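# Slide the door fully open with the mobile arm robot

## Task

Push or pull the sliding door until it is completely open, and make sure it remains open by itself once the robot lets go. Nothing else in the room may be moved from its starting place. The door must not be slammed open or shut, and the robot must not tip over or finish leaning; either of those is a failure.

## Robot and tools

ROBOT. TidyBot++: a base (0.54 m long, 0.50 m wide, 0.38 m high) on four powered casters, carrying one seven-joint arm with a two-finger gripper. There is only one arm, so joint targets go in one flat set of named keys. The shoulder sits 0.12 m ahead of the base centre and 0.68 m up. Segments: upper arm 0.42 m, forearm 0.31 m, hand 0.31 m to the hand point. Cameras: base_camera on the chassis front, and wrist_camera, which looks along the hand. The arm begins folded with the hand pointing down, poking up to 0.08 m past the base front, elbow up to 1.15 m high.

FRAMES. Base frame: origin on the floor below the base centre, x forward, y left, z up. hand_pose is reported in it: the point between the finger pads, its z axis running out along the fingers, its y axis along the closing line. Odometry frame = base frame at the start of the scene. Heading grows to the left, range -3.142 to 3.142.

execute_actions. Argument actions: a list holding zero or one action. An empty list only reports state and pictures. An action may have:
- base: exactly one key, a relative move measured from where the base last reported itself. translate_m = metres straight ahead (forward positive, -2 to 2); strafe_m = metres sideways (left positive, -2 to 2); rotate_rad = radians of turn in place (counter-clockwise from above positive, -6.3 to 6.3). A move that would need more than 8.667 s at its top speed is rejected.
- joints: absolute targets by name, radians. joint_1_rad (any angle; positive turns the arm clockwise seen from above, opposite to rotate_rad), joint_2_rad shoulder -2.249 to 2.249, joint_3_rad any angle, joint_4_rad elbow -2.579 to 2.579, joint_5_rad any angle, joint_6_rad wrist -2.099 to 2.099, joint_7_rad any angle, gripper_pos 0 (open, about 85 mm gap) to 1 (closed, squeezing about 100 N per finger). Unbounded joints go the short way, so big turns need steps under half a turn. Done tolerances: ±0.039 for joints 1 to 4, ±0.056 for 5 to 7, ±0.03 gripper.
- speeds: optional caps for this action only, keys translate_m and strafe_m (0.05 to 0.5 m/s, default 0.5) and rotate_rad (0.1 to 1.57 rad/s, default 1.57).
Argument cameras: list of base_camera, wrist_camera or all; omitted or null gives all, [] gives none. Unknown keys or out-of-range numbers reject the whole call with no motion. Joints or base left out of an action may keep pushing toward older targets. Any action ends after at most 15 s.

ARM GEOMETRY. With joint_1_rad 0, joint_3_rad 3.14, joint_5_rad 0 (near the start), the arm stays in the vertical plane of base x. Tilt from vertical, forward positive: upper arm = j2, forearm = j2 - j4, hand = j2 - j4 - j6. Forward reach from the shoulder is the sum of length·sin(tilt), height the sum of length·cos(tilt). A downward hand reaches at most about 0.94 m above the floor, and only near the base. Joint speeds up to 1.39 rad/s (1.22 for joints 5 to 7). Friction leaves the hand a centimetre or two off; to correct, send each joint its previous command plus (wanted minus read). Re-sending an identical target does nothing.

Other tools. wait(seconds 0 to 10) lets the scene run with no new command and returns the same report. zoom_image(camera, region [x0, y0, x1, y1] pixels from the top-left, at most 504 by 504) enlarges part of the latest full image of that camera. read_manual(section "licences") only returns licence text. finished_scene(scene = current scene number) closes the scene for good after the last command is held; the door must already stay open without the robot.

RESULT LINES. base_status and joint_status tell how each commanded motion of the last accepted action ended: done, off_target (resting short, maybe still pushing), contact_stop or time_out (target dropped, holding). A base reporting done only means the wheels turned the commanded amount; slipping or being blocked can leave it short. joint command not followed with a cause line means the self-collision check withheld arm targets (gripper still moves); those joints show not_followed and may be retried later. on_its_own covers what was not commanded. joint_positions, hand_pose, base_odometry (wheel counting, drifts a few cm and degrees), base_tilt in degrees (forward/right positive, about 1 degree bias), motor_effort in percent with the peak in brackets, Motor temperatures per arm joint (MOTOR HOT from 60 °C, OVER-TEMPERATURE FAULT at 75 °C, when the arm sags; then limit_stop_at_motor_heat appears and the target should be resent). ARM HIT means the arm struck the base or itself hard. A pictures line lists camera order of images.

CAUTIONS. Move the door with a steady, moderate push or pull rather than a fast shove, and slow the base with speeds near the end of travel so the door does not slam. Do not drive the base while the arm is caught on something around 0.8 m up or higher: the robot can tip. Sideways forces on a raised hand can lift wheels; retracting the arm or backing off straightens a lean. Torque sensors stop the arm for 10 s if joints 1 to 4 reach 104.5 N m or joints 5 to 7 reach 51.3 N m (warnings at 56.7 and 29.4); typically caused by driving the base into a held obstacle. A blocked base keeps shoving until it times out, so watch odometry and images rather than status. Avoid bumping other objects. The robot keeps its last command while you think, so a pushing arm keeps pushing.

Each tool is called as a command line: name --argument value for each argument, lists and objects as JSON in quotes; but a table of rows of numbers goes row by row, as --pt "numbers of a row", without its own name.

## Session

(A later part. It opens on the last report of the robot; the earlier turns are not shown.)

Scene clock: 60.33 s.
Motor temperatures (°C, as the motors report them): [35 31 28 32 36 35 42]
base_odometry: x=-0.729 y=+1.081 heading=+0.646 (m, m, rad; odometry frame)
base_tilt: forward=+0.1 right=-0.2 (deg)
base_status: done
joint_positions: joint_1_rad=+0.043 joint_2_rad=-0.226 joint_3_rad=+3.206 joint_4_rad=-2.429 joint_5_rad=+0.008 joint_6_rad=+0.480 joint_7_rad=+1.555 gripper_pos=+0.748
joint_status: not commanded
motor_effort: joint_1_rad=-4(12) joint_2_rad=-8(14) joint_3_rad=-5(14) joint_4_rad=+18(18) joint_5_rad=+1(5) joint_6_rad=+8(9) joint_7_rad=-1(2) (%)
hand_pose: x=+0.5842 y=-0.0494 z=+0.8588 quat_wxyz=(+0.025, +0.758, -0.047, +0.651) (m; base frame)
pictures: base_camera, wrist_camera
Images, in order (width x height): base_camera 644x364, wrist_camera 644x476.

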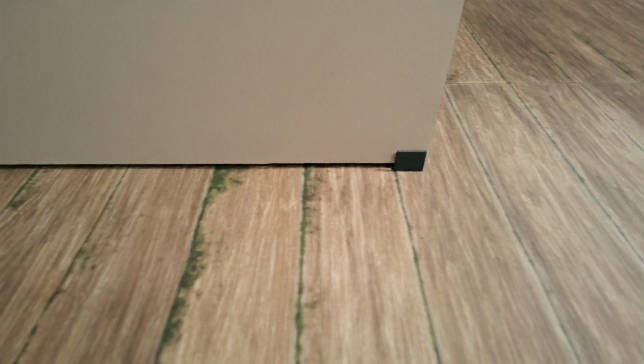

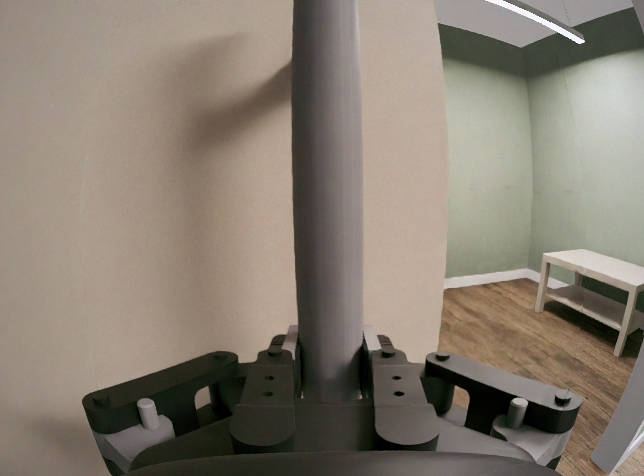

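Edge now aligned with the guide; probing a little further gently.

execute_actions --actions '[{"base":{"strafe_m":0.03},"speeds":{"strafe_m":0.05}}]'

Scene clock: 61.67 s.
Motor temperatures (°C, as the motors report them): [35 31 28 32 36 35 42]
base_odometry: x=-0.747 y=+1.105 heading=+0.646 (m, m, rad; odometry frame)
base_tilt: forward=+0.0 right=-0.1 (deg)
base_status: done
joint_positions: joint_1_rad=+0.075 joint_2_rad=-0.223 joint_3_rad=+3.234 joint_4_rad=-2.426 joint_5_rad=+0.008 joint_6_rad=+0.480 joint_7_rad=+1.555 gripper_pos=+0.748
joint_status: not commanded
motor_effort: joint_1_rad=-13(15) joint_2_rad=-13(14) joint_3_rad=-14(17) joint_4_rad=+14(17) joint_5_rad=+3(5) joint_6_rad=+7(9) joint_7_rad=-3(3) (%)
hand_pose: x=+0.5818 y=-0.0782 z=+0.8590 quat_wxyz=(+0.042, +0.756, -0.071, +0.650) (m; base frame)
pictures: base_camera, wrist_camera
Images, in order (width x height): base_camera 644x364, wrist_camera 644x476.

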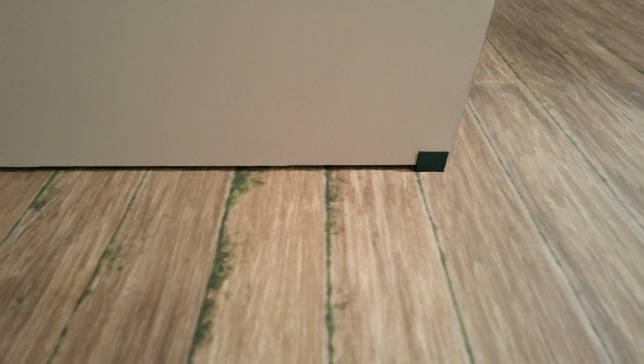

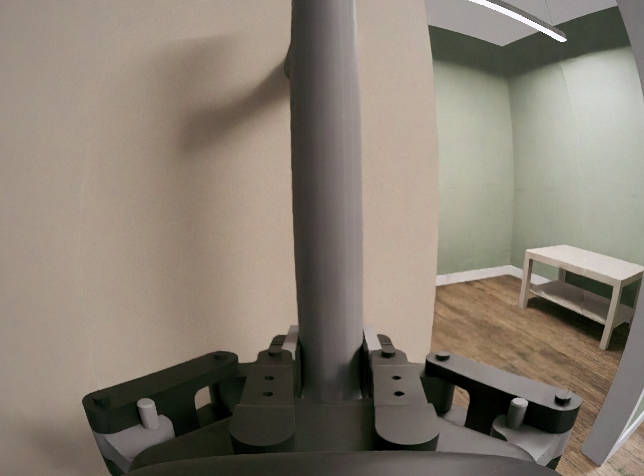

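execute_actions --actions '[{"base":{"strafe_m":-0.035},"speeds":{"strafe_m":0.05}}]' --cameras '[]'

execute_actions --actions '[{"joints":{"gripper_pos":0.0}}]'

execute_actions --actions '[{"base":{"translate_m":-0.15},"speeds":{"translate_m":0.2}}]'

Scene clock: 63.53 s.
Motor temperatures (°C, as the motors report them): [35 31 28 32 36 35 42]
base_odometry: x=-0.726 y=+1.077 heading=+0.646 (m, m, rad; odometry frame)
base_tilt: forward=+0.0 right=-0.2 (deg)
base_status: done
joint_positions: joint_1_rad=+0.037 joint_2_rad=-0.228 joint_3_rad=+3.201 joint_4_rad=-2.431 joint_5_rad=+0.008 joint_6_rad=+0.479 joint_7_rad=+1.555 gripper_pos=+0.748
joint_status: not commanded
motor_effort: joint_1_rad=-3(13) joint_2_rad=-8(16) joint_3_rad=-4(14) joint_4_rad=+18(18) joint_5_rad=+1(4) joint_6_rad=+9(10) joint_7_rad=-1(3) (%)
hand_pose: x=+0.5839 y=-0.0441 z=+0.8588 quat_wxyz=(+0.021, +0.758, -0.043, +0.651) (m; base frame)
pictures: none
No camera images: the call's "cameras" was empty. Leave "cameras" out to get every camera's image.

Scene clock: 64.63 s.
Motor temperatures (°C, as the motors report them): [35 31 28 32 36 35 42]
base_odometry: x=-0.726 y=+1.077 heading=+0.646 (m, m, rad; odometry frame)
base_tilt: forward=+0.1 right=-0.1 (deg)
base_status: not commanded
joint_positions: joint_1_rad=+0.021 joint_2_rad=-0.226 joint_3_rad=+3.188 joint_4_rad=-2.430 joint_5_rad=+0.008 joint_6_rad=+0.479 joint_7_rad=+1.555 gripper_pos=+0.000
joint_status: all done
motor_effort: joint_1_rad=-1(6) joint_2_rad=-12(12) joint_3_rad=-1(6) joint_4_rad=+16(18) joint_5_rad=+0(3) joint_6_rad=+8(9) joint_7_rad=+0(1) (%)
hand_pose: x=+0.5854 y=-0.0301 z=+0.8583 quat_wxyz=(+0.013, +0.759, -0.031, +0.651) (m; base frame)
pictures: base_camera, wrist_camera
Images, in order (width x height): base_camera 644x364, wrist_camera 644x476.

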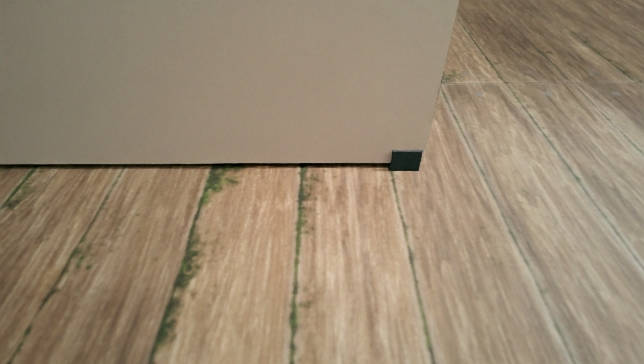

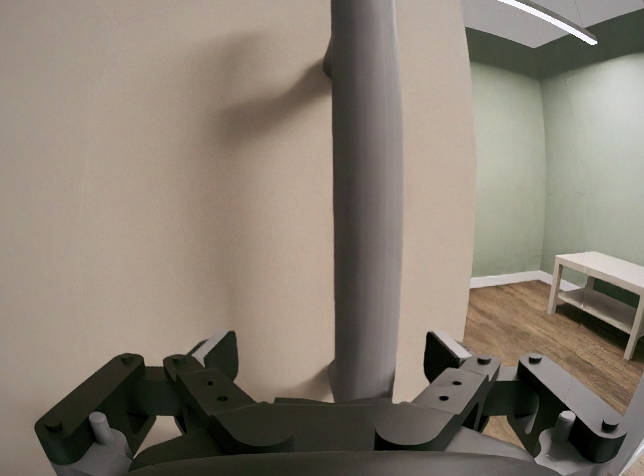

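Scene clock: 66.13 s.
Motor temperatures (°C, as the motors report them): [35 31 28 32 36 35 42]
base_odometry: x=-0.846 y=+0.986 heading=+0.646 (m, m, rad; odometry frame)
base_tilt: forward=+0.0 right=-0.1 (deg)
base_status: done
joint_positions: joint_1_rad=+0.021 joint_2_rad=-0.225 joint_3_rad=+3.188 joint_4_rad=-2.430 joint_5_rad=+0.008 joint_6_rad=+0.479 joint_7_rad=+1.555 gripper_pos=+0.000
joint_status: not commanded
motor_effort: joint_1_rad=+0(0) joint_2_rad=-12(14) joint_3_rad=-1(1) joint_4_rad=+16(16) joint_5_rad=+1(0) joint_6_rad=+8(8) joint_7_rad=+0(1) (%)
hand_pose: x=+0.5856 y=-0.0301 z=+0.8577 quat_wxyz=(+0.013, +0.759, -0.031, +0.650) (m; base frame)
pictures: base_camera, wrist_camera
Images, in order (width x height): base_camera 644x364, wrist_camera 644x476.

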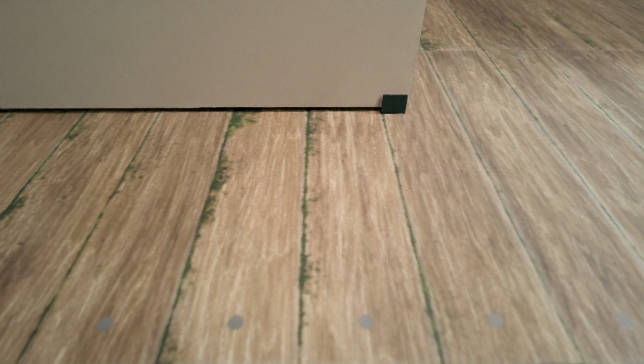

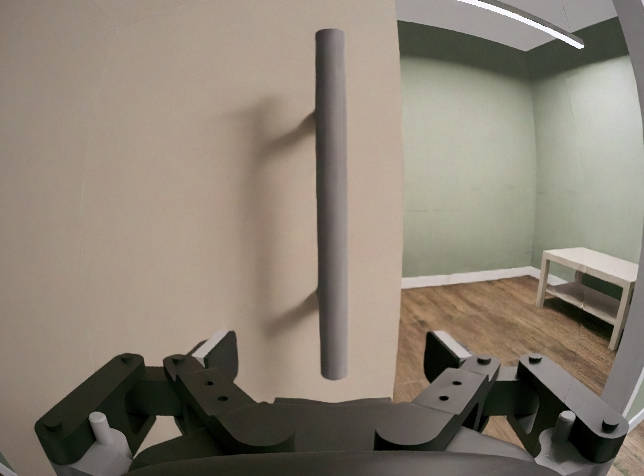

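The door is at its stop, with its edge level with the floor guide, and it is staying open.

finished_scene --scene 1

The scene is finished: the task was done.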